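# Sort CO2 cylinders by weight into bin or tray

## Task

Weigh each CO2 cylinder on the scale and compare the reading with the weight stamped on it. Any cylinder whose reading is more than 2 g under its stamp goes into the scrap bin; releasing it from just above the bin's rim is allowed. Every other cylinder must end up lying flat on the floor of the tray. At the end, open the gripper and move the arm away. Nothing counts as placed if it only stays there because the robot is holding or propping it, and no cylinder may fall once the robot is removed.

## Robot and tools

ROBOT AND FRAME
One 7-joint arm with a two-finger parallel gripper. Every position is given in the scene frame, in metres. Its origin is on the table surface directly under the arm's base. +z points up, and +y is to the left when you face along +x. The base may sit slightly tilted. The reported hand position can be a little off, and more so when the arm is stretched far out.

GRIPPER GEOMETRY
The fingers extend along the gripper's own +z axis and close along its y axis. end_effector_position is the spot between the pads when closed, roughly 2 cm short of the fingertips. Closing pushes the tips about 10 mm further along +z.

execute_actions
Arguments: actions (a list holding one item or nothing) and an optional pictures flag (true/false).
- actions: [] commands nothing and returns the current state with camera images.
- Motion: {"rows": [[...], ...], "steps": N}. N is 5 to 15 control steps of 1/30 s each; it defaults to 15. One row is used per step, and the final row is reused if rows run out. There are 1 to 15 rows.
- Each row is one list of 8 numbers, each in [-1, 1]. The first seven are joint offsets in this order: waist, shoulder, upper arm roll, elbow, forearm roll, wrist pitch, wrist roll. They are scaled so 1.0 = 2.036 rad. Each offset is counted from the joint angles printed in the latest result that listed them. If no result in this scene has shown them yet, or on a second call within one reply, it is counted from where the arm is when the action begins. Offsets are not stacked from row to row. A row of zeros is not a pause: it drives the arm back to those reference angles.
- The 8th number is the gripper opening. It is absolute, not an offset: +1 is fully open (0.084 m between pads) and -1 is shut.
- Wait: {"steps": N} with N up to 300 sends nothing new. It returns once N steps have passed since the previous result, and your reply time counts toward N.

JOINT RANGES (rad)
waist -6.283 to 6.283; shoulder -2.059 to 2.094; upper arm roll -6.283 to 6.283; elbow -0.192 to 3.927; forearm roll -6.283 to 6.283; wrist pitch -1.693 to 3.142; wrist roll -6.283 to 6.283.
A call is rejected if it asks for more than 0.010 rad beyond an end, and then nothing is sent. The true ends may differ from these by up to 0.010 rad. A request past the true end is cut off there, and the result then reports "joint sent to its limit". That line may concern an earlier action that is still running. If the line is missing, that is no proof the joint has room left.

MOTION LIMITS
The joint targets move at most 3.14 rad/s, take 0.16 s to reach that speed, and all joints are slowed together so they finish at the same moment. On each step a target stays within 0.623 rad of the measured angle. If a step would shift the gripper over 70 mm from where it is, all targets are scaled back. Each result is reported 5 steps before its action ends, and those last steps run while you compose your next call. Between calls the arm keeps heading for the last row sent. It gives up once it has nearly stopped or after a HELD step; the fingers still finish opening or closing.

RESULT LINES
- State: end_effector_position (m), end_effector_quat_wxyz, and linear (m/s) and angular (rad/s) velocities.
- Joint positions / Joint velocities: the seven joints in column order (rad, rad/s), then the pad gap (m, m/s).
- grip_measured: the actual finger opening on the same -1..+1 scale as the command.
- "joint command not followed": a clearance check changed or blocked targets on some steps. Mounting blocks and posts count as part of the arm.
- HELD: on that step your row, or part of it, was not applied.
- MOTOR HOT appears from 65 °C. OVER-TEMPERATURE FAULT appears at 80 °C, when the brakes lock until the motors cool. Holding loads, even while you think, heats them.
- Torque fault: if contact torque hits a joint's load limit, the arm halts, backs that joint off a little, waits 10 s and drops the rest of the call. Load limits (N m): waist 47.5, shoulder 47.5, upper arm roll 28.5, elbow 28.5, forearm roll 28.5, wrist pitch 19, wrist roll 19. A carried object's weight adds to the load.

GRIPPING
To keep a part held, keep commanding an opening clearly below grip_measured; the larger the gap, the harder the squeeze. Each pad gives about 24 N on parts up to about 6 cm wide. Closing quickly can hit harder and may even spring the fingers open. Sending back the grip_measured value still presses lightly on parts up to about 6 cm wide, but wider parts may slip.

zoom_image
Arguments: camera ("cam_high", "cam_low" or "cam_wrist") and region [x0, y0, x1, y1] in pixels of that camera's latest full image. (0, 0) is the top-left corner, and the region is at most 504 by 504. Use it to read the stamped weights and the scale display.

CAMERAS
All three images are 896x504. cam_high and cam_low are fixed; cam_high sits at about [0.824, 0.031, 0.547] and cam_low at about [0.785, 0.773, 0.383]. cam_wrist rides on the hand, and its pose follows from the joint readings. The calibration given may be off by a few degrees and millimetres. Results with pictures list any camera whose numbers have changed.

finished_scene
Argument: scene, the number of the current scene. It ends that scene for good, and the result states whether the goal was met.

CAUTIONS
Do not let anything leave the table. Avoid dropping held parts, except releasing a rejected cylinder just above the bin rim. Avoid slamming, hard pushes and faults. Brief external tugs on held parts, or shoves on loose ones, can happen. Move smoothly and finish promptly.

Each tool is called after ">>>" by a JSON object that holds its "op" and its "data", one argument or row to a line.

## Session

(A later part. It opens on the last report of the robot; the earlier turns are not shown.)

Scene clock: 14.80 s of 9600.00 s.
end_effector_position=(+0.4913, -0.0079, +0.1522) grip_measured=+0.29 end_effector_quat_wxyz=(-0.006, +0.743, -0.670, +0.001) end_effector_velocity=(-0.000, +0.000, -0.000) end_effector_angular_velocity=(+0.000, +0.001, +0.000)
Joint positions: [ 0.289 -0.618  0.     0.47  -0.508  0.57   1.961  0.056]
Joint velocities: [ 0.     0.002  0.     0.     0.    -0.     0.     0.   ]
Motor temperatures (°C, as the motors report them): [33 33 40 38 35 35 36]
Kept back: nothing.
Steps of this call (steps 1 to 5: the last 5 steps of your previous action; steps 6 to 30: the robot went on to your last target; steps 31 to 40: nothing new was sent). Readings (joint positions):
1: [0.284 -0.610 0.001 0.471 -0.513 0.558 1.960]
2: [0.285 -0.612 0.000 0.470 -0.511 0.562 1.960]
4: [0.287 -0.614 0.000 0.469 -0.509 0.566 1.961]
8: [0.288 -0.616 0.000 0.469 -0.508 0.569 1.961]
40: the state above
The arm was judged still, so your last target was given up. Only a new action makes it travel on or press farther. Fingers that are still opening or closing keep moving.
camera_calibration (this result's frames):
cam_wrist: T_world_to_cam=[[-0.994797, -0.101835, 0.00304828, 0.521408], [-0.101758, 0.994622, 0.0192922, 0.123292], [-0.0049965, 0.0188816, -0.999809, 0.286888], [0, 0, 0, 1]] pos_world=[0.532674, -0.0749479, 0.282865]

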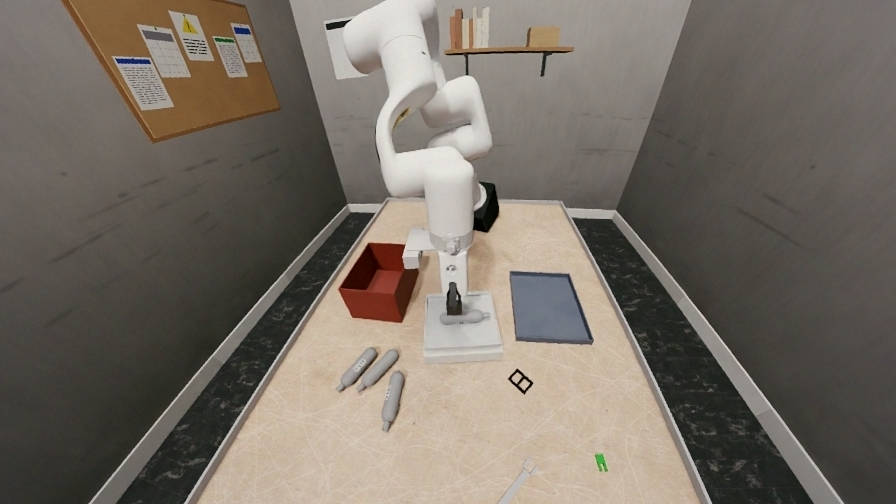

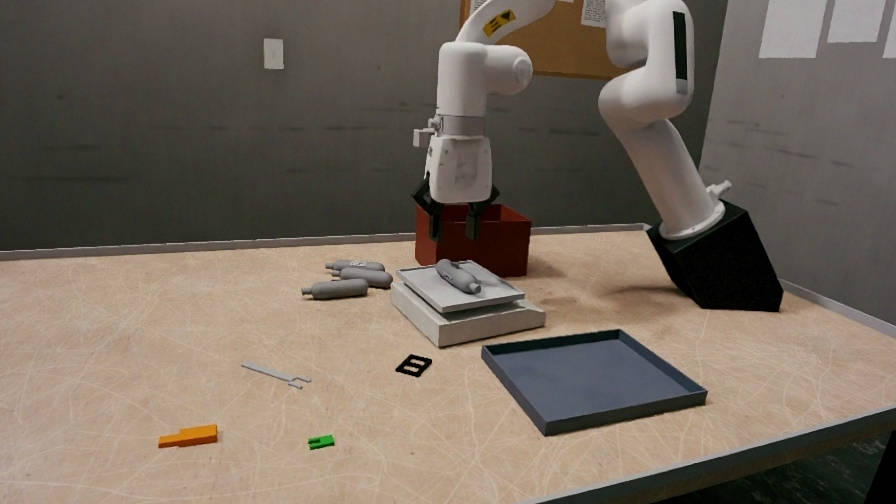

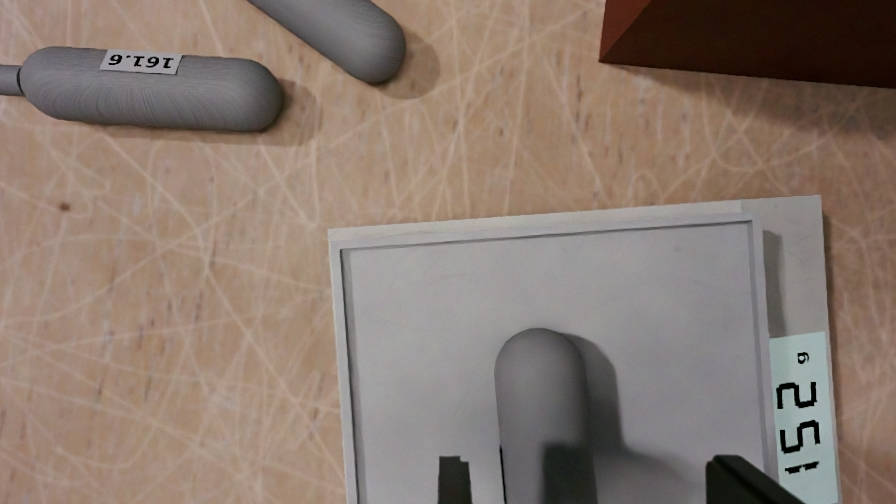

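>>> {"op": "execute_actions", "data": {
  "actions": [
    {"rows":[[-0.015,0.05,0,0.004,-0.036,-0.046,0.017,0.8],[-0.015,0.05,0,0.004,-0.036,-0.046,0.017,0.8],[-0.015,0.05,0,0.004,-0.036,-0.046,0.017,0.8],[-0.015,0.05,0,0.004,-0.036,-0.046,0.017,0.8],[-0.015,0.05,0,0.004,-0.036,-0.046,0.017,0.8],[-0.0305,0.102,0,0.008,-0.0727,-0.088,0.034,0.8]]}
  ]
}}

>>> {"op": "execute_actions", "data": {
  "actions": [
    {"steps":15}
  ]
}}

>>> {"op": "execute_actions", "data": {
  "actions": [
    {"rows":[[0,0,0,0,0,0,0,0.4],[0,0,0,0,0,0,0,0.1],[0,0,0,0,0,0,0,-0.1],[0,0,0,0,0,0,0,-0.25],[0,0,0,0,0,0,0,-0.4],[0,0,0,0,0,0,0,-0.6],[0,0,0,0,0,0,0,-0.8]]}
  ]
}}

>>> {"op": "execute_actions", "data": {
  "actions": [
    {"rows":[[0.04,-0.15,0,0.01,0.1,0.14,-0.04,-0.8]]}
  ]
}}

>>> {"op": "execute_actions", "data": {
  "actions": [
    {"steps":12}
  ]
}}

Scene clock: 16.03 s of 9600.00 s.
end_effector_position=(+0.4925, -0.0025, +0.1077) grip_measured=+0.80 end_effector_quat_wxyz=(-0.002, +0.758, -0.652, +0.001) end_effector_velocity=(-0.070, +0.024, -0.200) end_effector_angular_velocity=(+0.002, +0.198, +0.187)
Joint positions: [ 0.24  -0.454  0.     0.484 -0.624  0.427  2.016  0.077]
Joint velocities: [-0.179  0.65  -0.009  0.005 -0.404 -0.448  0.184 -0.   ]
Motor temperatures (°C, as the motors report them): [33 33 40 38 35 35 36]
Steps of this call (steps 1 to 27: nothing new was sent; steps 28 to 37: the first 10 steps of this action). Readings (joint positions):
28: [0.289 -0.617 0.000 0.470 -0.508 0.569 1.961]
29: [0.288 -0.613 0.000 0.471 -0.512 0.564 1.963]
31: [0.276 -0.576 0.001 0.476 -0.540 0.528 1.976]
35: [0.255 -0.505 0.000 0.478 -0.589 0.468 1.999]
37: the state above

Scene clock: 16.53 s of 9600.00 s.
end_effector_position=(+0.4900, -0.0002, +0.0953) grip_measured=+0.80 end_effector_quat_wxyz=(-0.002, +0.762, -0.647, -0.001) end_effector_velocity=(-0.001, +0.000, -0.001) end_effector_angular_velocity=(+0.000, +0.003, +0.001)
Joint positions: [ 0.227 -0.41   0.     0.486 -0.655  0.391  2.03   0.077]
Joint velocities: [-0.001  0.003  0.    -0.001 -0.001 -0.001  0.    -0.   ]
Motor temperatures (°C, as the motors report them): [33 33 40 38 35 35 36]
Kept back: nothing.
Steps of this call (steps 1 to 5: the last 5 steps of your previous action; steps 6 to 15: the robot went on to your last target). Readings (joint positions):
1: [0.236 -0.436 0.000 0.483 -0.635 0.415 2.021]
2: [0.232 -0.426 0.000 0.482 -0.642 0.407 2.024]
4: [0.229 -0.417 0.000 0.484 -0.649 0.398 2.027]
8: [0.228 -0.412 0.000 0.487 -0.654 0.392 2.030]
15: the state above

Scene clock: 16.87 s of 9600.00 s.
end_effector_position=(+0.4903, -0.0002, +0.0954) grip_measured=-0.33 end_effector_quat_wxyz=(-0.002, +0.762, -0.647, -0.001) end_effector_velocity=(+0.000, -0.000, -0.000) end_effector_angular_velocity=(-0.001, +0.001, +0.001)
Joint positions: [ 0.227 -0.411  0.     0.487 -0.655  0.391  2.03   0.03 ]
Joint velocities: [-0.     0.001 -0.     0.001 -0.     0.001 -0.001 -0.   ]
Motor temperatures (°C, as the motors report them): [33 33 40 38 35 35 36]
Steps of this call (steps 1 to 10: the first 10 steps of this action). Readings (joint positions):
1: [0.227 -0.410 0.000 0.486 -0.655 0.391 2.030]
2: [0.227 -0.410 0.000 0.486 -0.655 0.391 2.030]
4: [0.227 -0.411 0.000 0.486 -0.655 0.391 2.030]
8: [0.227 -0.411 0.000 0.487 -0.655 0.390 2.030]
10: the state above

Scene clock: 17.37 s of 9600.00 s.
end_effector_position=(+0.5088, -0.0175, +0.1835) grip_measured=-0.33 end_effector_quat_wxyz=(-0.017, +0.728, -0.686, +0.015) end_effector_velocity=(-0.008, -0.016, +0.144) end_effector_angular_velocity=(+0.081, -0.025, -0.153)
Joint positions: [ 0.299 -0.686  0.001  0.51  -0.476  0.639  1.959  0.03 ]
Joint velocities: [ 0.123 -0.461 -0.001  0.028  0.303  0.431 -0.124 -0.   ]
Motor temperatures (°C, as the motors report them): [33 33 40 38 35 35 36]
Steps of this call (steps 1 to 5: the last 5 steps of your previous action; steps 6 to 15: the first 10 steps of this action, its rows measured from where the robot was after step 5). Readings (joint positions):
5: [0.227 -0.411 0.000 0.487 -0.655 0.390 2.030]
6: [0.227 -0.411 0.000 0.487 -0.655 0.391 2.030]
7: [0.229 -0.415 0.000 0.486 -0.652 0.397 2.029]
9: [0.241 -0.457 0.000 0.485 -0.620 0.443 2.016]
13: [0.286 -0.633 0.001 0.504 -0.509 0.595 1.972]
15: the state above

Scene clock: 17.77 s of 9600.00 s.
end_effector_position=(+0.5032, -0.0181, +0.1899) grip_measured=-0.33 end_effector_quat_wxyz=(-0.014, +0.725, -0.689, +0.009) end_effector_velocity=(+0.002, -0.000, +0.003) end_effector_angular_velocity=(+0.001, -0.005, -0.002)
Joint positions: [ 0.308 -0.715  0.     0.506 -0.452  0.675  1.949  0.03 ]
Joint velocities: [ 0.002 -0.007  0.     0.003  0.003  0.004 -0.001 -0.   ]
Motor temperatures (°C, as the motors report them): [33 33 40 38 35 35 36]
Kept back: nothing.
Steps of this call (steps 1 to 5: the last 5 steps of your previous action; steps 6 to 12: the robot went on to your last target). Readings (joint positions):
1: [0.303 -0.697 0.001 0.510 -0.468 0.651 1.956]
2: [0.305 -0.704 0.001 0.508 -0.463 0.659 1.953]
4: [0.307 -0.709 0.000 0.505 -0.457 0.669 1.951]
8: [0.308 -0.713 0.000 0.505 -0.453 0.674 1.949]
12: the state above

Deltas to bin: -.861, -.092, 0, -.127, .814, -.047, .251.

>>> {"op": "execute_actions", "data": {
  "actions": [
    {"rows":[[-0.423,-0.045,0,-0.062,0.4,-0.023,0.123,-0.8]]}
  ]
}}

>>> {"op": "execute_actions", "data": {
  "actions": [
    {"steps":25}
  ],
  "pictures": true
}}

Scene clock: 18.23 s of 9600.00 s.
end_effector_position=(+0.4677, -0.1100, +0.1678) grip_measured=-0.33 end_effector_quat_wxyz=(-0.016, -0.470, +0.882, +0.028) end_effector_velocity=(-0.156, -0.394, -0.051) end_effector_angular_velocity=(-0.059, +0.228, -2.611)
Joint positions: [-0.021 -0.757 -0.     0.449 -0.124  0.654  2.062  0.03 ]
Joint velocities: [-1.42  -0.133 -0.005 -0.184  1.316 -0.07   0.368 -0.   ]
Motor temperatures (°C, as the motors report them): [33 33 40 38 35 35 36]
Steps of this call (steps 1 to 4: the robot went on to your last target; steps 5 to 14: the first 10 steps of this action). Readings (joint positions):
5: [0.308 -0.716 0.000 0.507 -0.452 0.675 1.949]
6: [0.304 -0.716 0.001 0.506 -0.446 0.675 1.951]
8: [0.258 -0.723 0.004 0.497 -0.399 0.670 1.971]
12: [0.074 -0.747 -0.000 0.463 -0.216 0.659 2.036]
14: the state above

Scene clock: 19.07 s of 9600.00 s.
end_effector_position=(+0.3954, -0.2494, +0.1719) grip_measured=-0.33 end_effector_quat_wxyz=(-0.001, -0.003, +1.000, +0.001) end_effector_velocity=(-0.001, -0.002, +0.001) end_effector_angular_velocity=(-0.003, -0.002, -0.009)
Joint positions: [-0.552 -0.806  0.001  0.38   0.362  0.628  2.199  0.03 ]
Joint velocities: [-0.006 -0.001 -0.001 -0.001  0.004 -0.002  0.    -0.   ]
Motor temperatures (°C, as the motors report them): [33 33 40 38 35 35 36]
Kept back: nothing.
Steps of this call (steps 1 to 5: the last 5 steps of your previous action; steps 6 to 25: the robot went on to your last target). Readings (joint positions):
1: [-0.068 -0.761 -0.000 0.443 -0.080 0.652 2.074]
2: [-0.116 -0.765 -0.000 0.437 -0.037 0.650 2.087]
4: [-0.211 -0.774 -0.000 0.425 0.049 0.645 2.111]
8: [-0.401 -0.792 -0.000 0.400 0.223 0.636 2.160]
25: the state above
camera_calibration (this result's frames):
cam_wrist: T_world_to_cam=[[-0.00453973, 0.999876, 0.0151064, 0.282471], [0.999924, 0.00436598, 0.0115147, -0.327933], [0.0114473, 0.0151575, -0.99982, 0.303199], [0, 0, 0, 1]] pos_world=[0.325719, -0.2856, 0.302654]

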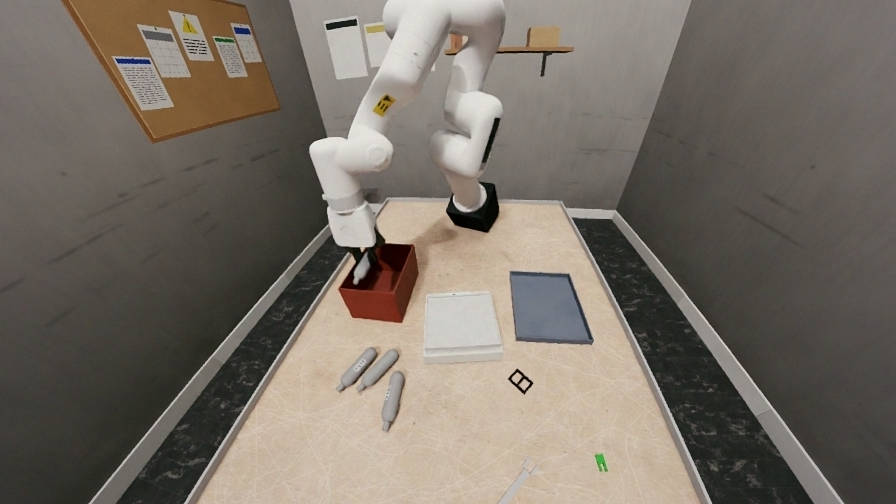

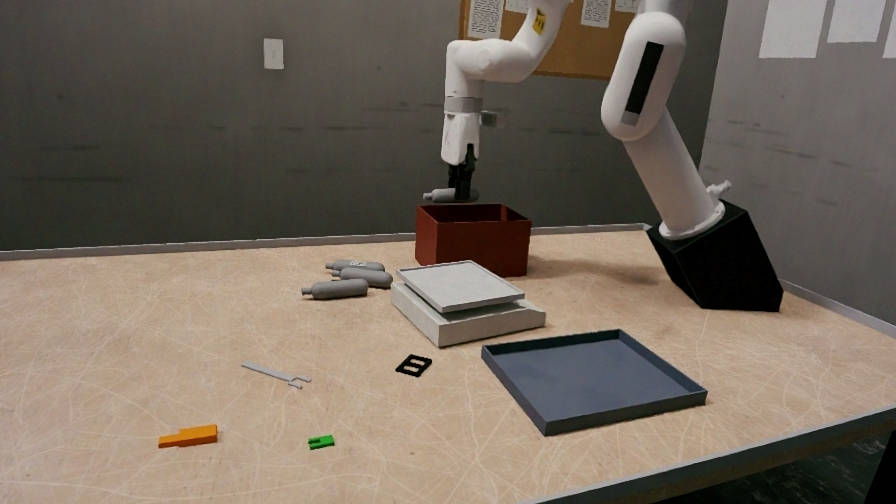

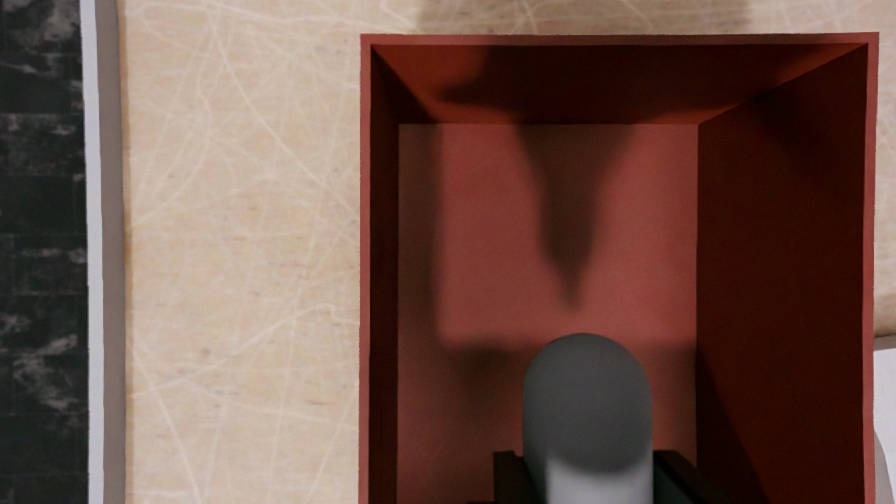

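>>> {"op": "execute_actions", "data": {
  "actions": [
    {"rows":[[-0.02,0.005,0,-0.05,0.025,-0.055,-0.02,-0.8]]}
  ]
}}

>>> {"op": "execute_actions", "data": {
  "actions": [
    {"steps":10}
  ],
  "pictures": true
}}

Scene clock: 19.63 s of 9600.00 s.
end_effector_position=(+0.3597, -0.2557, +0.1492) grip_measured=-0.33 end_effector_quat_wxyz=(-0.006, +0.025, +1.000, -0.014) end_effector_velocity=(+0.009, -0.020, +0.009) end_effector_angular_velocity=(-0.075, -0.052, -0.008)
Joint positions: [-0.591 -0.796  0.     0.282  0.41   0.522  2.161  0.03 ]
Joint velocities: [-0.019 -0.009  0.005 -0.003  0.029 -0.08  -0.024  0.   ]
Motor temperatures (°C, as the motors report them): [33 33 40 38 35 35 36]
Steps of this call (steps 1 to 7: the robot went on to your last target; steps 8 to 17: the first 10 steps of this action). Readings (joint positions):
8: [-0.553 -0.806 0.000 0.380 0.362 0.628 2.199]
9: [-0.554 -0.806 0.001 0.376 0.365 0.622 2.197]
11: [-0.568 -0.804 0.001 0.344 0.383 0.580 2.182]
15: [-0.589 -0.796 -0.000 0.284 0.407 0.530 2.163]
17: the state above

Scene clock: 19.97 s of 9600.00 s.
end_effector_position=(+0.3590, -0.2565, +0.1489) grip_measured=-0.33 end_effector_quat_wxyz=(-0.005, +0.026, +1.000, -0.016) end_effector_velocity=(-0.001, +0.001, -0.001) end_effector_angular_velocity=(+0.001, +0.003, +0.001)
Joint positions: [-0.592 -0.796  0.001  0.279  0.412  0.517  2.159  0.03 ]
Joint velocities: [-0.001  0.001  0.001 -0.002 -0.    -0.001 -0.001  0.   ]
Motor temperatures (°C, as the motors report them): [33 33 40 38 35 35 36]
Kept back: nothing.
Steps of this call (steps 1 to 5: the last 5 steps of your previous action; steps 6 to 10: the robot went on to your last target). Readings (joint positions):
1: [-0.591 -0.796 0.001 0.282 0.411 0.520 2.160]
2: [-0.592 -0.796 0.001 0.282 0.411 0.519 2.159]
4: [-0.592 -0.796 0.001 0.281 0.412 0.517 2.159]
8: [-0.592 -0.796 0.001 0.279 0.412 0.517 2.159]
10: the state above
camera_calibration (this result's frames):
cam_wrist: T_world_to_cam=[[0.0530274, 0.998411, -0.0190641, 0.273807], [0.998591, -0.0529807, 0.00294855, -0.304181], [0.00193384, -0.0191936, -0.999814, 0.275411], [0, 0, 0, 1]] pos_world=[0.2887, -0.284201, 0.281477]

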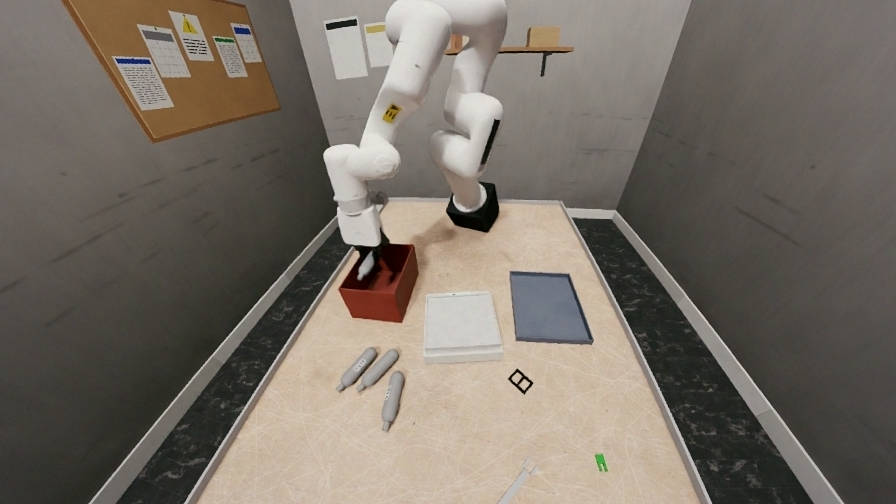

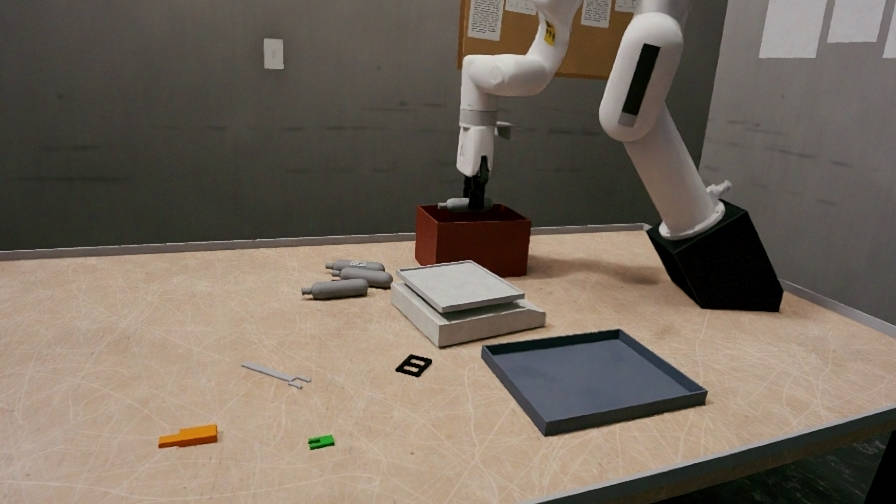

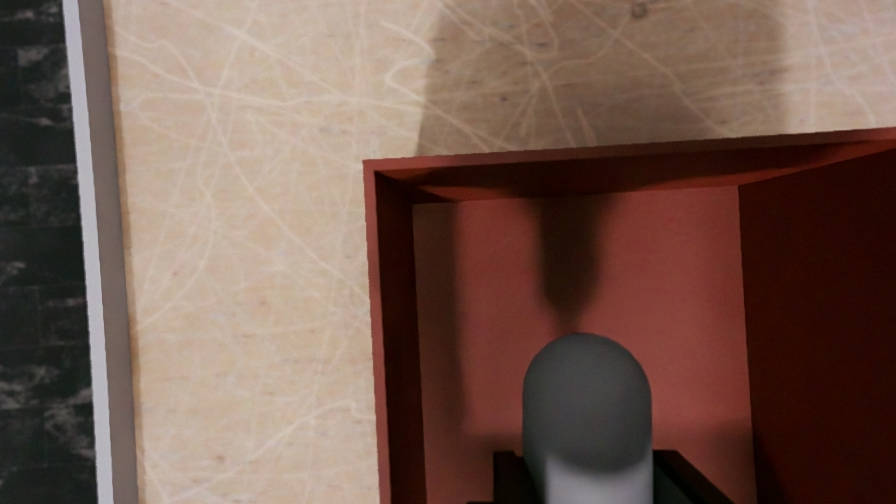

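>>> {"op": "execute_actions", "data": {
  "actions": [
    {"rows":[[0,0,0,0,0,0,0,0.4]],"steps":8}
  ]
}}

>>> {"op": "execute_actions", "data": {
  "actions": [
    {"rows":[[0,-0.05,0,0.03,0,0.08,0.05,0.4],[0,-0.05,0,0.03,0,0.08,0.05,0.4],[0,-0.05,0,0.03,0,0.08,0.05,0.4],[0,-0.05,0,0.03,0,0.08,0.05,0.4],[0,-0.05,0,0.03,0,0.08,0.05,0.4],[0.143,0.096,0,0.231,-0.153,0.119,0.3,0.4]]}
  ]
}}

>>> {"op": "execute_actions", "data": {
  "actions": [
    {"steps":12}
  ]
}}

Scene clock: 20.93 s of 9600.00 s.
end_effector_position=(+0.3591, -0.2566, +0.1491) grip_measured=+0.06 end_effector_quat_wxyz=(-0.005, +0.026, +1.000, -0.016) end_effector_velocity=(+0.006, -0.003, +0.004) end_effector_angular_velocity=(-0.009, -0.010, +0.005)
Joint positions: [-0.592 -0.796  0.001  0.279  0.413  0.516  2.159  0.047]
Joint velocities: [ 0.001 -0.004  0.001  0.01  -0.002 -0.     0.     0.211]
Motor temperatures (°C, as the motors report them): [33 33 40 38 35 35 36]
Steps of this call (steps 1 to 15: the robot went on to your last target; steps 16 to 26: nothing new was sent; steps 27 to 29: the first 3 steps of this action). Readings (joint positions):
27: [-0.592 -0.796 0.001 0.279 0.413 0.516 2.159]
28: [-0.592 -0.796 0.001 0.279 0.413 0.516 2.159]
29: the state above

Scene clock: 21.43 s of 9600.00 s.
end_effector_position=(+0.4135, -0.2463, +0.1883) grip_measured=+0.39 end_effector_quat_wxyz=(+0.010, +0.057, +0.998, +0.003) end_effector_velocity=(+0.419, +0.041, +0.062) end_effector_angular_velocity=(+0.128, +0.156, +0.001)
Joint positions: [-0.531 -0.829 -0.001  0.421  0.345  0.671  2.362  0.061]
Joint velocities: [ 0.852  0.878  0.019  1.217 -0.891  0.239  1.473 -0.   ]
Motor temperatures (°C, as the motors report them): [33 33 40 38 35 35 36]
Steps of this call (steps 1 to 5: the last 5 steps of your previous action; steps 6 to 15: the first 10 steps of this action, its rows measured from where the robot was after step 5). Readings (joint positions):
5: [-0.592 -0.796 0.001 0.279 0.412 0.516 2.159]
6: [-0.592 -0.796 0.001 0.279 0.412 0.517 2.159]
7: [-0.592 -0.799 0.001 0.280 0.412 0.523 2.162]
9: [-0.592 -0.825 0.001 0.294 0.412 0.569 2.191]
13: [-0.578 -0.874 -0.000 0.354 0.396 0.655 2.274]
15: the state above

Scene clock: 21.83 s of 9600.00 s.
end_effector_position=(+0.5200, -0.2243, +0.2016) grip_measured=+0.39 end_effector_quat_wxyz=(-0.012, +0.066, +0.998, +0.007) end_effector_velocity=(+0.017, -0.001, +0.002) end_effector_angular_velocity=(-0.010, +0.020, -0.043)
Joint positions: [-0.307 -0.606  0.001  0.741  0.107  0.757  2.759  0.061]
Joint velocities: [ 0.05   0.052 -0.02   0.072 -0.068  0.029  0.116 -0.   ]
Motor temperatures (°C, as the motors report them): [33 33 40 38 35 35 36]
Kept back: nothing.
Steps of this call (steps 1 to 5: the last 5 steps of your previous action; steps 6 to 12: the robot went on to your last target). Readings (joint positions):
1: [-0.502 -0.800 -0.000 0.463 0.315 0.680 2.411]
2: [-0.474 -0.771 0.000 0.504 0.285 0.691 2.461]
4: [-0.417 -0.715 0.001 0.584 0.225 0.713 2.561]
8: [-0.327 -0.626 0.003 0.714 0.130 0.747 2.720]
12: the state above

Deltas to hover: .323,.460,0,.360,-.305,-.112,.331.

>>> {"op": "execute_actions", "data": {
  "actions": [
    {"rows":[[0.1585,0.226,0,0.177,-0.15,-0.055,0.163,0.5]]}
  ]
}}

>>> {"op": "execute_actions", "data": {
  "actions": [
    {"steps":20}
  ],
  "pictures": true
}}

Scene clock: 22.30 s of 9600.00 s.
end_effector_position=(+0.6075, -0.1807, +0.1578) grip_measured=+0.49 end_effector_quat_wxyz=(-0.011, +0.017, +1.000, +0.001) end_effector_velocity=(+0.318, +0.242, -0.193) end_effector_angular_velocity=(-0.019, -0.072, +0.411)
Joint positions: [-0.11  -0.325  0.001  0.962 -0.08   0.69   2.963  0.065]
Joint velocities: [ 0.735  1.057 -0.     0.816 -0.691 -0.261  0.74   0.   ]
Motor temperatures (°C, as the motors report them): [33 33 40 39 35 35 36]
Steps of this call (steps 1 to 4: the robot went on to your last target; steps 5 to 14: the first 10 steps of this action). Readings (joint positions):
5: [-0.303 -0.602 0.000 0.747 0.102 0.758 2.768]
6: [-0.299 -0.598 -0.001 0.751 0.098 0.757 2.772]
8: [-0.268 -0.554 -0.004 0.788 0.067 0.746 2.806]
12: [-0.160 -0.397 0.000 0.907 -0.033 0.707 2.913]
14: the state above

Scene clock: 22.97 s of 9600.00 s.
end_effector_position=(+0.6598, -0.1303, +0.1241) grip_measured=+0.49 end_effector_quat_wxyz=(-0.000, -0.018, +1.000, +0.001) end_effector_velocity=(+0.000, +0.002, -0.002) end_effector_angular_velocity=(+0.001, +0.002, +0.004)
Joint positions: [ 0.016 -0.147  0.001  1.101 -0.198  0.645  3.091  0.065]
Joint velocities: [ 0.003  0.005  0.001  0.002 -0.002 -0.001  0.001 -0.   ]
Motor temperatures (°C, as the motors report them): [33 34 40 39 35 35 36]
Kept back: nothing.
Steps of this call (steps 1 to 5: the last 5 steps of your previous action; steps 6 to 20: the robot went on to your last target). Readings (joint positions):
1: [-0.086 -0.291 0.001 0.988 -0.102 0.681 2.988]
2: [-0.062 -0.256 0.001 1.015 -0.125 0.672 3.012]
4: [-0.020 -0.196 0.002 1.061 -0.164 0.658 3.053]
8: [0.010 -0.155 0.003 1.091 -0.191 0.647 3.083]
20: the state above
camera_calibration (this result's frames):
cam_wrist: T_world_to_cam=[[-0.0353723, 0.999276, 0.013976, 0.185775], [0.999312, 0.03521, 0.0116915, -0.587883], [0.011191, 0.0143799, -0.999834, 0.250685], [0, 0, 0, 1]] pos_world=[0.591244, -0.168546, 0.25492]

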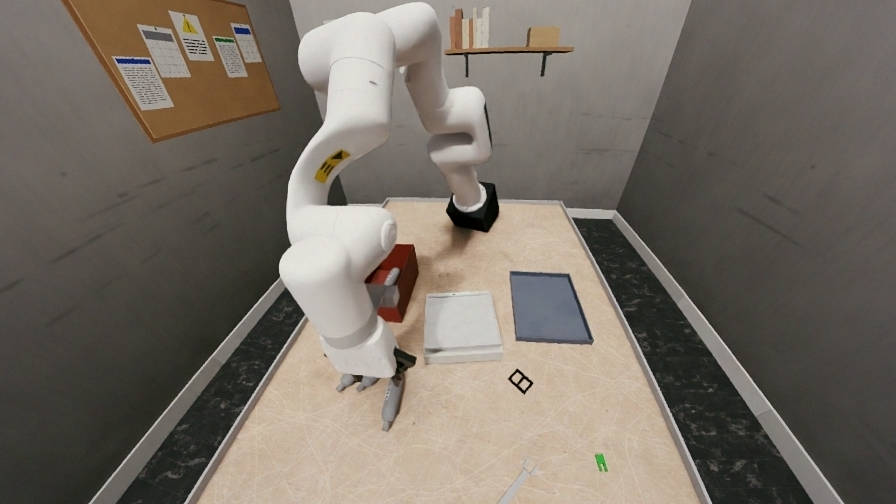

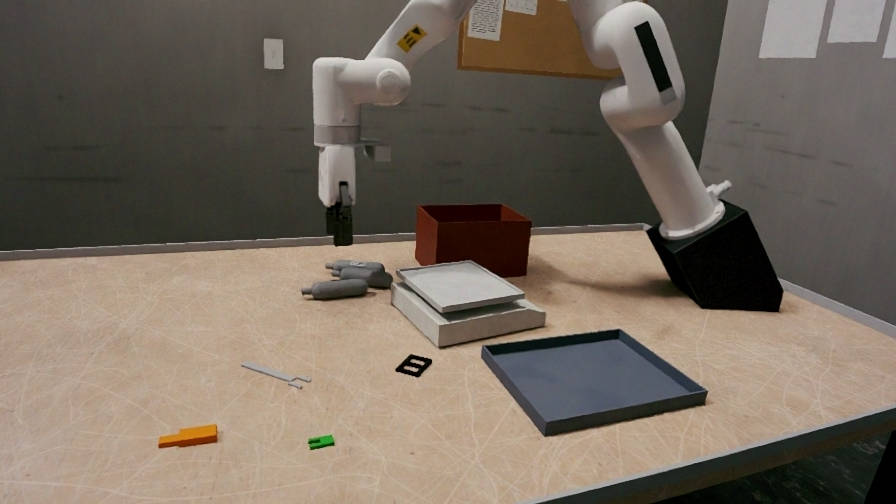

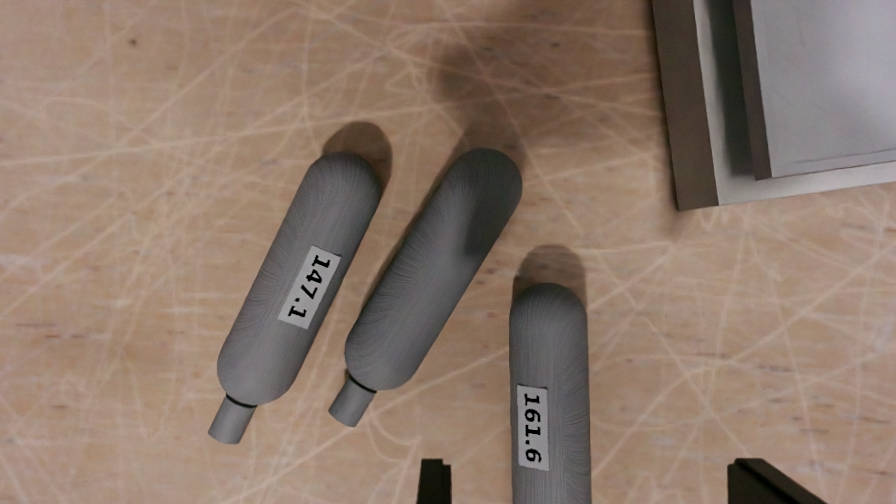

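>>> {"op": "execute_actions", "data": {
  "actions": [
    {"rows":[[0,0.04,0,0.005,-0.01,-0.036,0.004,0.4],[0,0.04,0,0.005,-0.01,-0.036,0.004,0.4],[0,0.04,0,0.005,-0.01,-0.036,0.004,0.4],[0,0.04,0,0.005,-0.01,-0.036,0.004,0.4],[-0.004,0.08,0,0.013,-0.018,-0.068,0.007,0.4],[-0.004,0.08,0,0.013,-0.018,-0.068,0.007,0.4],[-0.004,0.08,0,0.013,-0.018,-0.068,0.007,0.4],[-0.004,0.08,0,0.013,-0.018,-0.068,0.007,0.4],[-0.009,0.1213,0,0.023,-0.0255,-0.098,0.01,0.4]]}
  ]
}}

>>> {"op": "execute_actions", "data": {
  "actions": [
    {"steps":18}
  ],
  "pictures": true
}}

Scene clock: 23.60 s of 9600.00 s.
end_effector_position=(+0.6619, -0.1231, +0.0624) grip_measured=+0.39 end_effector_quat_wxyz=(-0.002, -0.031, +1.000, +0.001) end_effector_velocity=(+0.001, +0.006, -0.210) end_effector_angular_velocity=(-0.004, -0.009, +0.048)
Joint positions: [ 0.009  0.004  0.001  1.122 -0.231  0.52   3.104  0.061]
Joint velocities: [-0.059  0.525 -0.003  0.106 -0.108 -0.43   0.043  0.   ]
Motor temperatures (°C, as the motors report them): [33 34 40 39 35 35 36]
Steps of this call (steps 1 to 9: the robot went on to your last target; steps 10 to 19: the first 10 steps of this action). Readings (joint positions):
10: [0.016 -0.146 0.001 1.101 -0.198 0.644 3.091]
11: [0.016 -0.142 0.001 1.102 -0.200 0.639 3.091]
13: [0.016 -0.110 0.000 1.110 -0.208 0.607 3.095]
17: [0.012 -0.032 0.001 1.118 -0.225 0.546 3.101]
19: the state above

Scene clock: 24.20 s of 9600.00 s.
end_effector_position=(+0.6625, -0.1222, +0.0253) grip_measured=+0.39 end_effector_quat_wxyz=(+0.000, -0.034, +0.999, +0.001) end_effector_velocity=(-0.001, -0.000, -0.002) end_effector_angular_velocity=(-0.000, +0.004, -0.001)
Joint positions: [-0.003  0.1    0.001  1.147 -0.25   0.445  3.111  0.061]
Joint velocities: [-0.     0.003 -0.001  0.     0.     0.001  0.     0.   ]
Motor temperatures (°C, as the motors report them): [33 34 40 39 35 35 36]
Kept back: nothing.
Steps of this call (steps 1 to 5: the last 5 steps of your previous action; steps 6 to 18: the robot went on to your last target). Readings (joint positions):
1: [0.006 0.024 0.001 1.128 -0.236 0.502 3.105]
2: [0.003 0.047 0.001 1.136 -0.240 0.484 3.107]
4: [-0.000 0.081 0.000 1.140 -0.246 0.463 3.109]
8: [-0.002 0.097 0.000 1.146 -0.249 0.449 3.111]
18: the state above
camera_calibration (this result's frames):
cam_wrist: T_world_to_cam=[[-0.0671479, 0.997629, 0.0151112, 0.199988], [0.997672, 0.0669542, 0.0129773, -0.584793], [0.0119348, 0.0159474, -0.999802, 0.151416], [0, 0, 0, 1]] pos_world=[0.595053, -0.162774, 0.155953]

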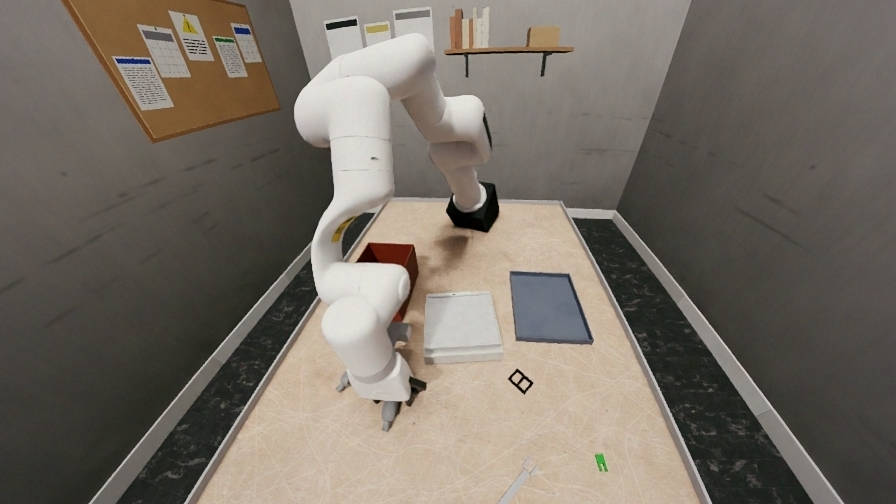

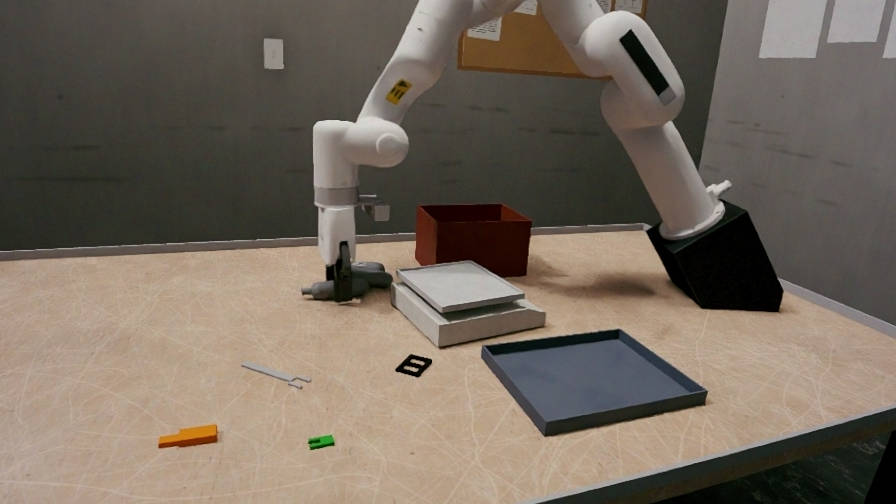

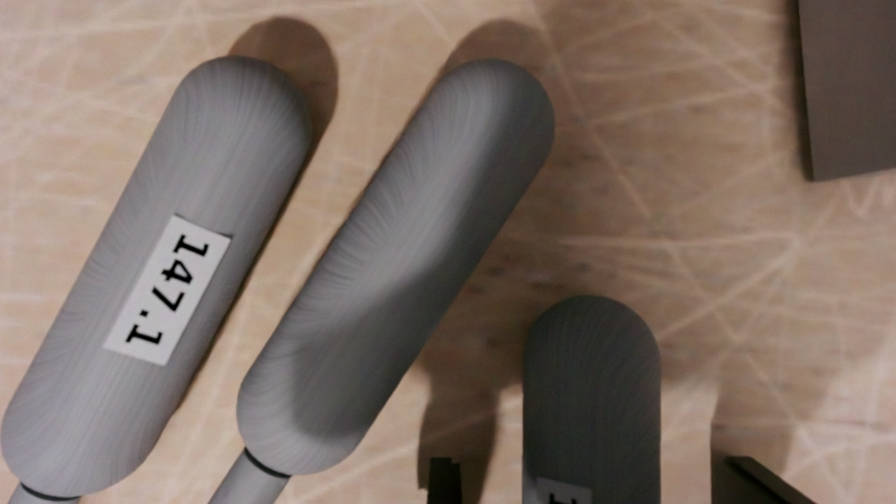

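>>> {"op": "execute_actions", "data": {
  "actions": [
    {"rows":[[0,0,0,0,0,0,0,0.1],[0,0,0,0,0,0,0,-0.1],[0,0,0,0,0,0,0,-0.25],[0,0,0,0,0,0,0,-0.4],[0,0,0,0,0,0,0,-0.6],[0,0,0,0,0,0,0,-0.8]],"steps":12}
  ]
}}

>>> {"op": "execute_actions", "data": {
  "actions": [
    {"rows":[[0.012,-0.15,0,-0.03,0.03,0.12,-0.05,-0.8]]}
  ]
}}

Scene clock: 24.67 s of 9600.00 s.
end_effector_position=(+0.6626, -0.1223, +0.0253) grip_measured=-0.33 end_effector_quat_wxyz=(+0.000, -0.034, +0.999, +0.001) end_effector_velocity=(+0.001, -0.002, +0.002) end_effector_angular_velocity=(-0.002, -0.003, -0.002)
Joint positions: [-0.003  0.1    0.     1.148 -0.25   0.445  3.111  0.03 ]
Joint velocities: [ 0.    -0.003 -0.002  0.001  0.001  0.    -0.     0.   ]
Motor temperatures (°C, as the motors report them): [33 34 40 39 35 35 36]
Steps of this call (steps 1 to 7: the robot went on to your last target; steps 8 to 14: the first 7 steps of this action). Readings (joint positions):
8: [-0.003 0.100 0.001 1.147 -0.250 0.445 3.111]
9: [-0.003 0.100 0.001 1.147 -0.250 0.445 3.111]
11: [-0.003 0.100 0.001 1.147 -0.250 0.445 3.111]
14: the state above

Scene clock: 25.17 s of 9600.00 s.
end_effector_position=(+0.6627, -0.1305, +0.1314) grip_measured=-0.33 end_effector_quat_wxyz=(+0.005, -0.051, +0.999, -0.000) end_effector_velocity=(-0.012, -0.017, +0.297) end_effector_angular_velocity=(+0.009, -0.098, +0.083)
Joint positions: [ 0.018 -0.161  0.001  1.101 -0.199  0.647  3.026  0.03 ]
Joint velocities: [ 0.053 -0.716  0.002 -0.108  0.128  0.508 -0.213  0.   ]
Motor temperatures (°C, as the motors report them): [33 34 40 39 35 35 36]
Steps of this call (steps 1 to 5: the last 5 steps of your previous action; steps 6 to 15: the first 10 steps of this action, its rows measured from where the robot was after step 5). Readings (joint positions):
5: [-0.003 0.100 0.000 1.148 -0.250 0.445 3.111]
6: [-0.003 0.100 0.000 1.147 -0.250 0.446 3.111]
7: [-0.002 0.096 0.000 1.146 -0.249 0.450 3.109]
9: [0.001 0.056 0.000 1.131 -0.240 0.489 3.093]
13: [0.013 -0.097 0.001 1.111 -0.211 0.601 3.046]
15: the state above

Deltas to Sa: .271,-.457,0,-.631,-.309,-.077,-1.066.

>>> {"op": "execute_actions", "data": {
  "actions": [
    {"rows":[[0.133,-0.2245,0,-0.31,-0.152,-0.038,-0.523,-0.8]]}
  ]
}}

>>> {"op": "execute_actions", "data": {
  "actions": [
    {"steps":22}
  ]
}}

>>> {"op": "execute_actions", "data": {
  "actions": [
    {"rows":[[-0.016,0.055,0,0.004,-0.039,-0.047,0.017,-0.8],[-0.016,0.055,0,0.004,-0.039,-0.047,0.017,-0.8],[-0.016,0.055,0,0.004,-0.039,-0.047,0.017,-0.8],[-0.016,0.055,0,0.004,-0.039,-0.047,0.017,-0.8],[-0.016,0.055,0,0.004,-0.039,-0.047,0.017,-0.8],[-0.026,0.088,0,0.0065,-0.062,-0.076,0.028,-0.8],[-0.026,0.088,0,0.0065,-0.062,-0.076,0.028,-0.8],[-0.026,0.088,0,0.0065,-0.062,-0.076,0.028,-0.8],[-0.026,0.088,0,0.0065,-0.062,-0.076,0.028,-0.8],[-0.033,0.109,0,0.008,-0.0776,-0.0948,0.036,-0.8]]}
  ]
}}

>>> {"op": "execute_actions", "data": {
  "actions": [
    {"steps":15}
  ],
  "pictures": true
}}

>>> {"op": "zoom_image", "data": {
  "camera": "cam_low",
  "region": [400, 230, 540, 320]
}}

Scene clock: 25.83 s of 9600.00 s.
end_effector_position=(+0.5823, -0.0651, +0.1528) grip_measured=-0.33 end_effector_quat_wxyz=(-0.004, -0.347, +0.938, -0.000) end_effector_velocity=(-0.308, +0.219, +0.016) end_effector_angular_velocity=(+0.010, -0.014, +2.751)
Joint positions: [ 0.151 -0.403  0.002  0.789 -0.343  0.632  2.656  0.03 ]
Joint velocities: [ 0.496 -0.779 -0.015 -1.152 -0.597 -0.22  -1.805 -0.   ]
Motor temperatures (°C, as the motors report them): [33 34 40 39 35 35 36]
Steps of this call (steps 1 to 5: the last 5 steps of your previous action; steps 6 to 10: the robot went on to your last target; steps 11 to 20: the first 10 steps of this action). Readings (joint positions):
11: [0.022 -0.204 0.000 1.086 -0.189 0.689 3.009]
12: [0.024 -0.207 -0.000 1.081 -0.192 0.688 3.003]
14: [0.042 -0.237 -0.003 1.037 -0.216 0.678 2.955]
18: [0.116 -0.350 0.002 0.868 -0.302 0.647 2.769]
20: the state above

Scene clock: 26.57 s of 9600.00 s.
end_effector_position=(+0.4915, -0.0084, +0.1522) grip_measured=-0.33 end_effector_quat_wxyz=(-0.005, +0.742, -0.670, +0.001) end_effector_velocity=(-0.003, +0.002, -0.001) end_effector_angular_velocity=(+0.001, +0.002, +0.014)
Joint positions: [ 0.288 -0.617  0.001  0.471 -0.508  0.57   1.962  0.03 ]
Joint velocities: [ 0.002 -0.002  0.002 -0.008 -0.003 -0.002 -0.007  0.   ]
Motor temperatures (°C, as the motors report them): [33 34 40 39 35 35 36]
Kept back: nothing.
Steps of this call (steps 1 to 5: the last 5 steps of your previous action; steps 6 to 22: the robot went on to your last target). Readings (joint positions):
1: [0.167 -0.429 0.001 0.751 -0.362 0.625 2.593]
2: [0.183 -0.454 0.001 0.714 -0.382 0.618 2.525]
4: [0.214 -0.501 0.001 0.643 -0.418 0.604 2.373]
8: [0.267 -0.584 0.001 0.519 -0.482 0.580 2.085]
22: the state above

Scene clock: 26.90 s of 9600.00 s.
end_effector_position=(+0.4908, -0.0033, +0.1090) grip_measured=-0.33 end_effector_quat_wxyz=(+0.000, +0.758, -0.653, +0.000) end_effector_velocity=(-0.031, +0.018, -0.117) end_effector_angular_velocity=(+0.015, +0.070, +0.111)
Joint positions: [ 0.243 -0.461  0.     0.482 -0.617  0.438  2.011  0.03 ]
Joint velocities: [-0.116  0.389 -0.002 -0.001 -0.265 -0.323  0.127  0.   ]
Motor temperatures (°C, as the motors report them): [33 34 40 39 35 35 36]
Steps of this call (steps 1 to 10: the first 10 steps of this action). Readings (joint positions):
1: [0.288 -0.617 0.001 0.471 -0.509 0.570 1.962]
2: [0.287 -0.613 0.001 0.471 -0.512 0.565 1.964]
4: [0.275 -0.575 0.001 0.477 -0.541 0.530 1.977]
8: [0.253 -0.497 0.001 0.478 -0.593 0.468 2.000]
10: the state above

Scene clock: 27.40 s of 9600.00 s.
end_effector_position=(+0.4892, +0.0001, +0.0911) grip_measured=-0.33 end_effector_quat_wxyz=(-0.002, +0.763, -0.646, -0.002) end_effector_velocity=(-0.001, +0.000, -0.001) end_effector_angular_velocity=(-0.000, +0.002, +0.002)
Joint positions: [ 0.221 -0.396  0.001  0.487 -0.666  0.377  2.036  0.03 ]
Joint velocities: [-0.001  0.002  0.    -0.002 -0.003 -0.002  0.     0.   ]
Motor temperatures (°C, as the motors report them): [33 34 40 39 35 35 36]
Kept back: nothing.
Steps of this call (steps 1 to 5: the last 5 steps of your previous action; steps 6 to 15: the robot went on to your last target). Readings (joint positions):
1: [0.238 -0.448 0.000 0.482 -0.627 0.426 2.016]
2: [0.233 -0.432 0.001 0.484 -0.639 0.410 2.022]
4: [0.226 -0.410 0.000 0.485 -0.654 0.392 2.030]
8: [0.222 -0.399 0.001 0.487 -0.664 0.380 2.035]
15: the state above
camera_calibration (this result's frames):
cam_wrist: T_world_to_cam=[[-0.986451, -0.163537, 0.0130527, 0.515369], [-0.163283, 0.986405, 0.0185621, 0.146455], [-0.0159108, 0.0161793, -0.999743, 0.230929], [0, 0, 0, 1]] pos_world=[0.535974, -0.0639183, 0.221424]

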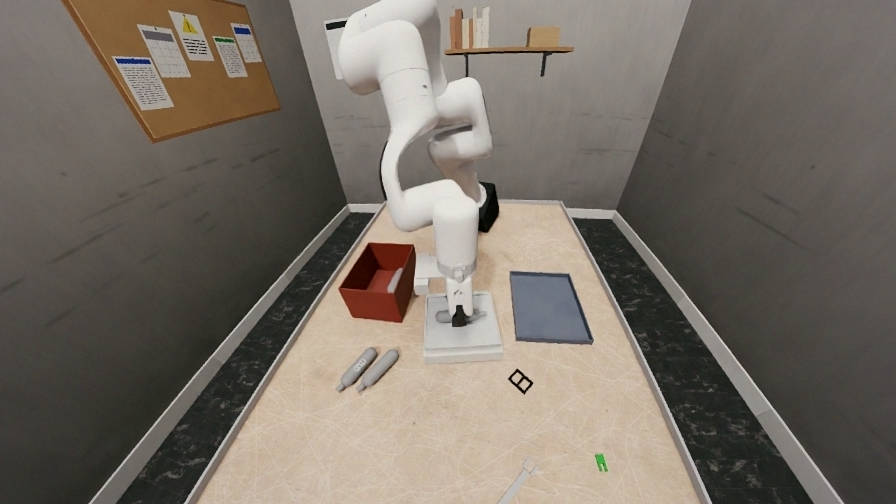

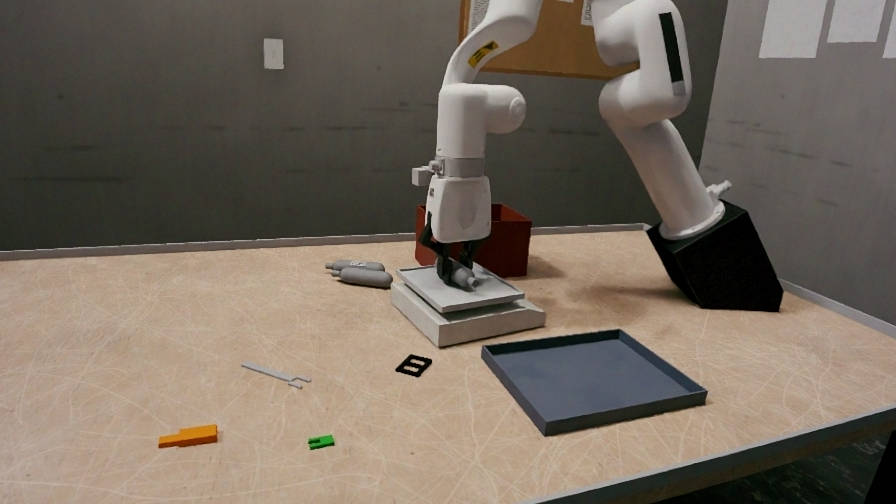

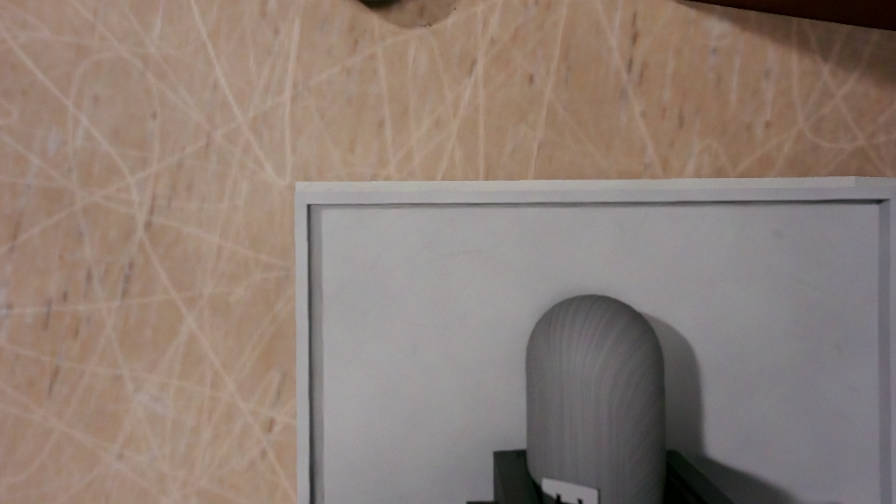

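Region (400, 230, 540, 320) of cam_low's 896x504 image, scaled by 3.600, with more detail than that image has; it fills the top 324 rows of this view, and the rest is white.

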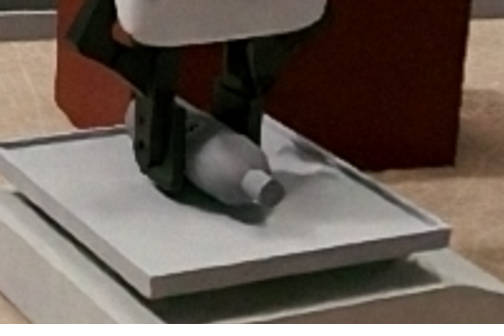

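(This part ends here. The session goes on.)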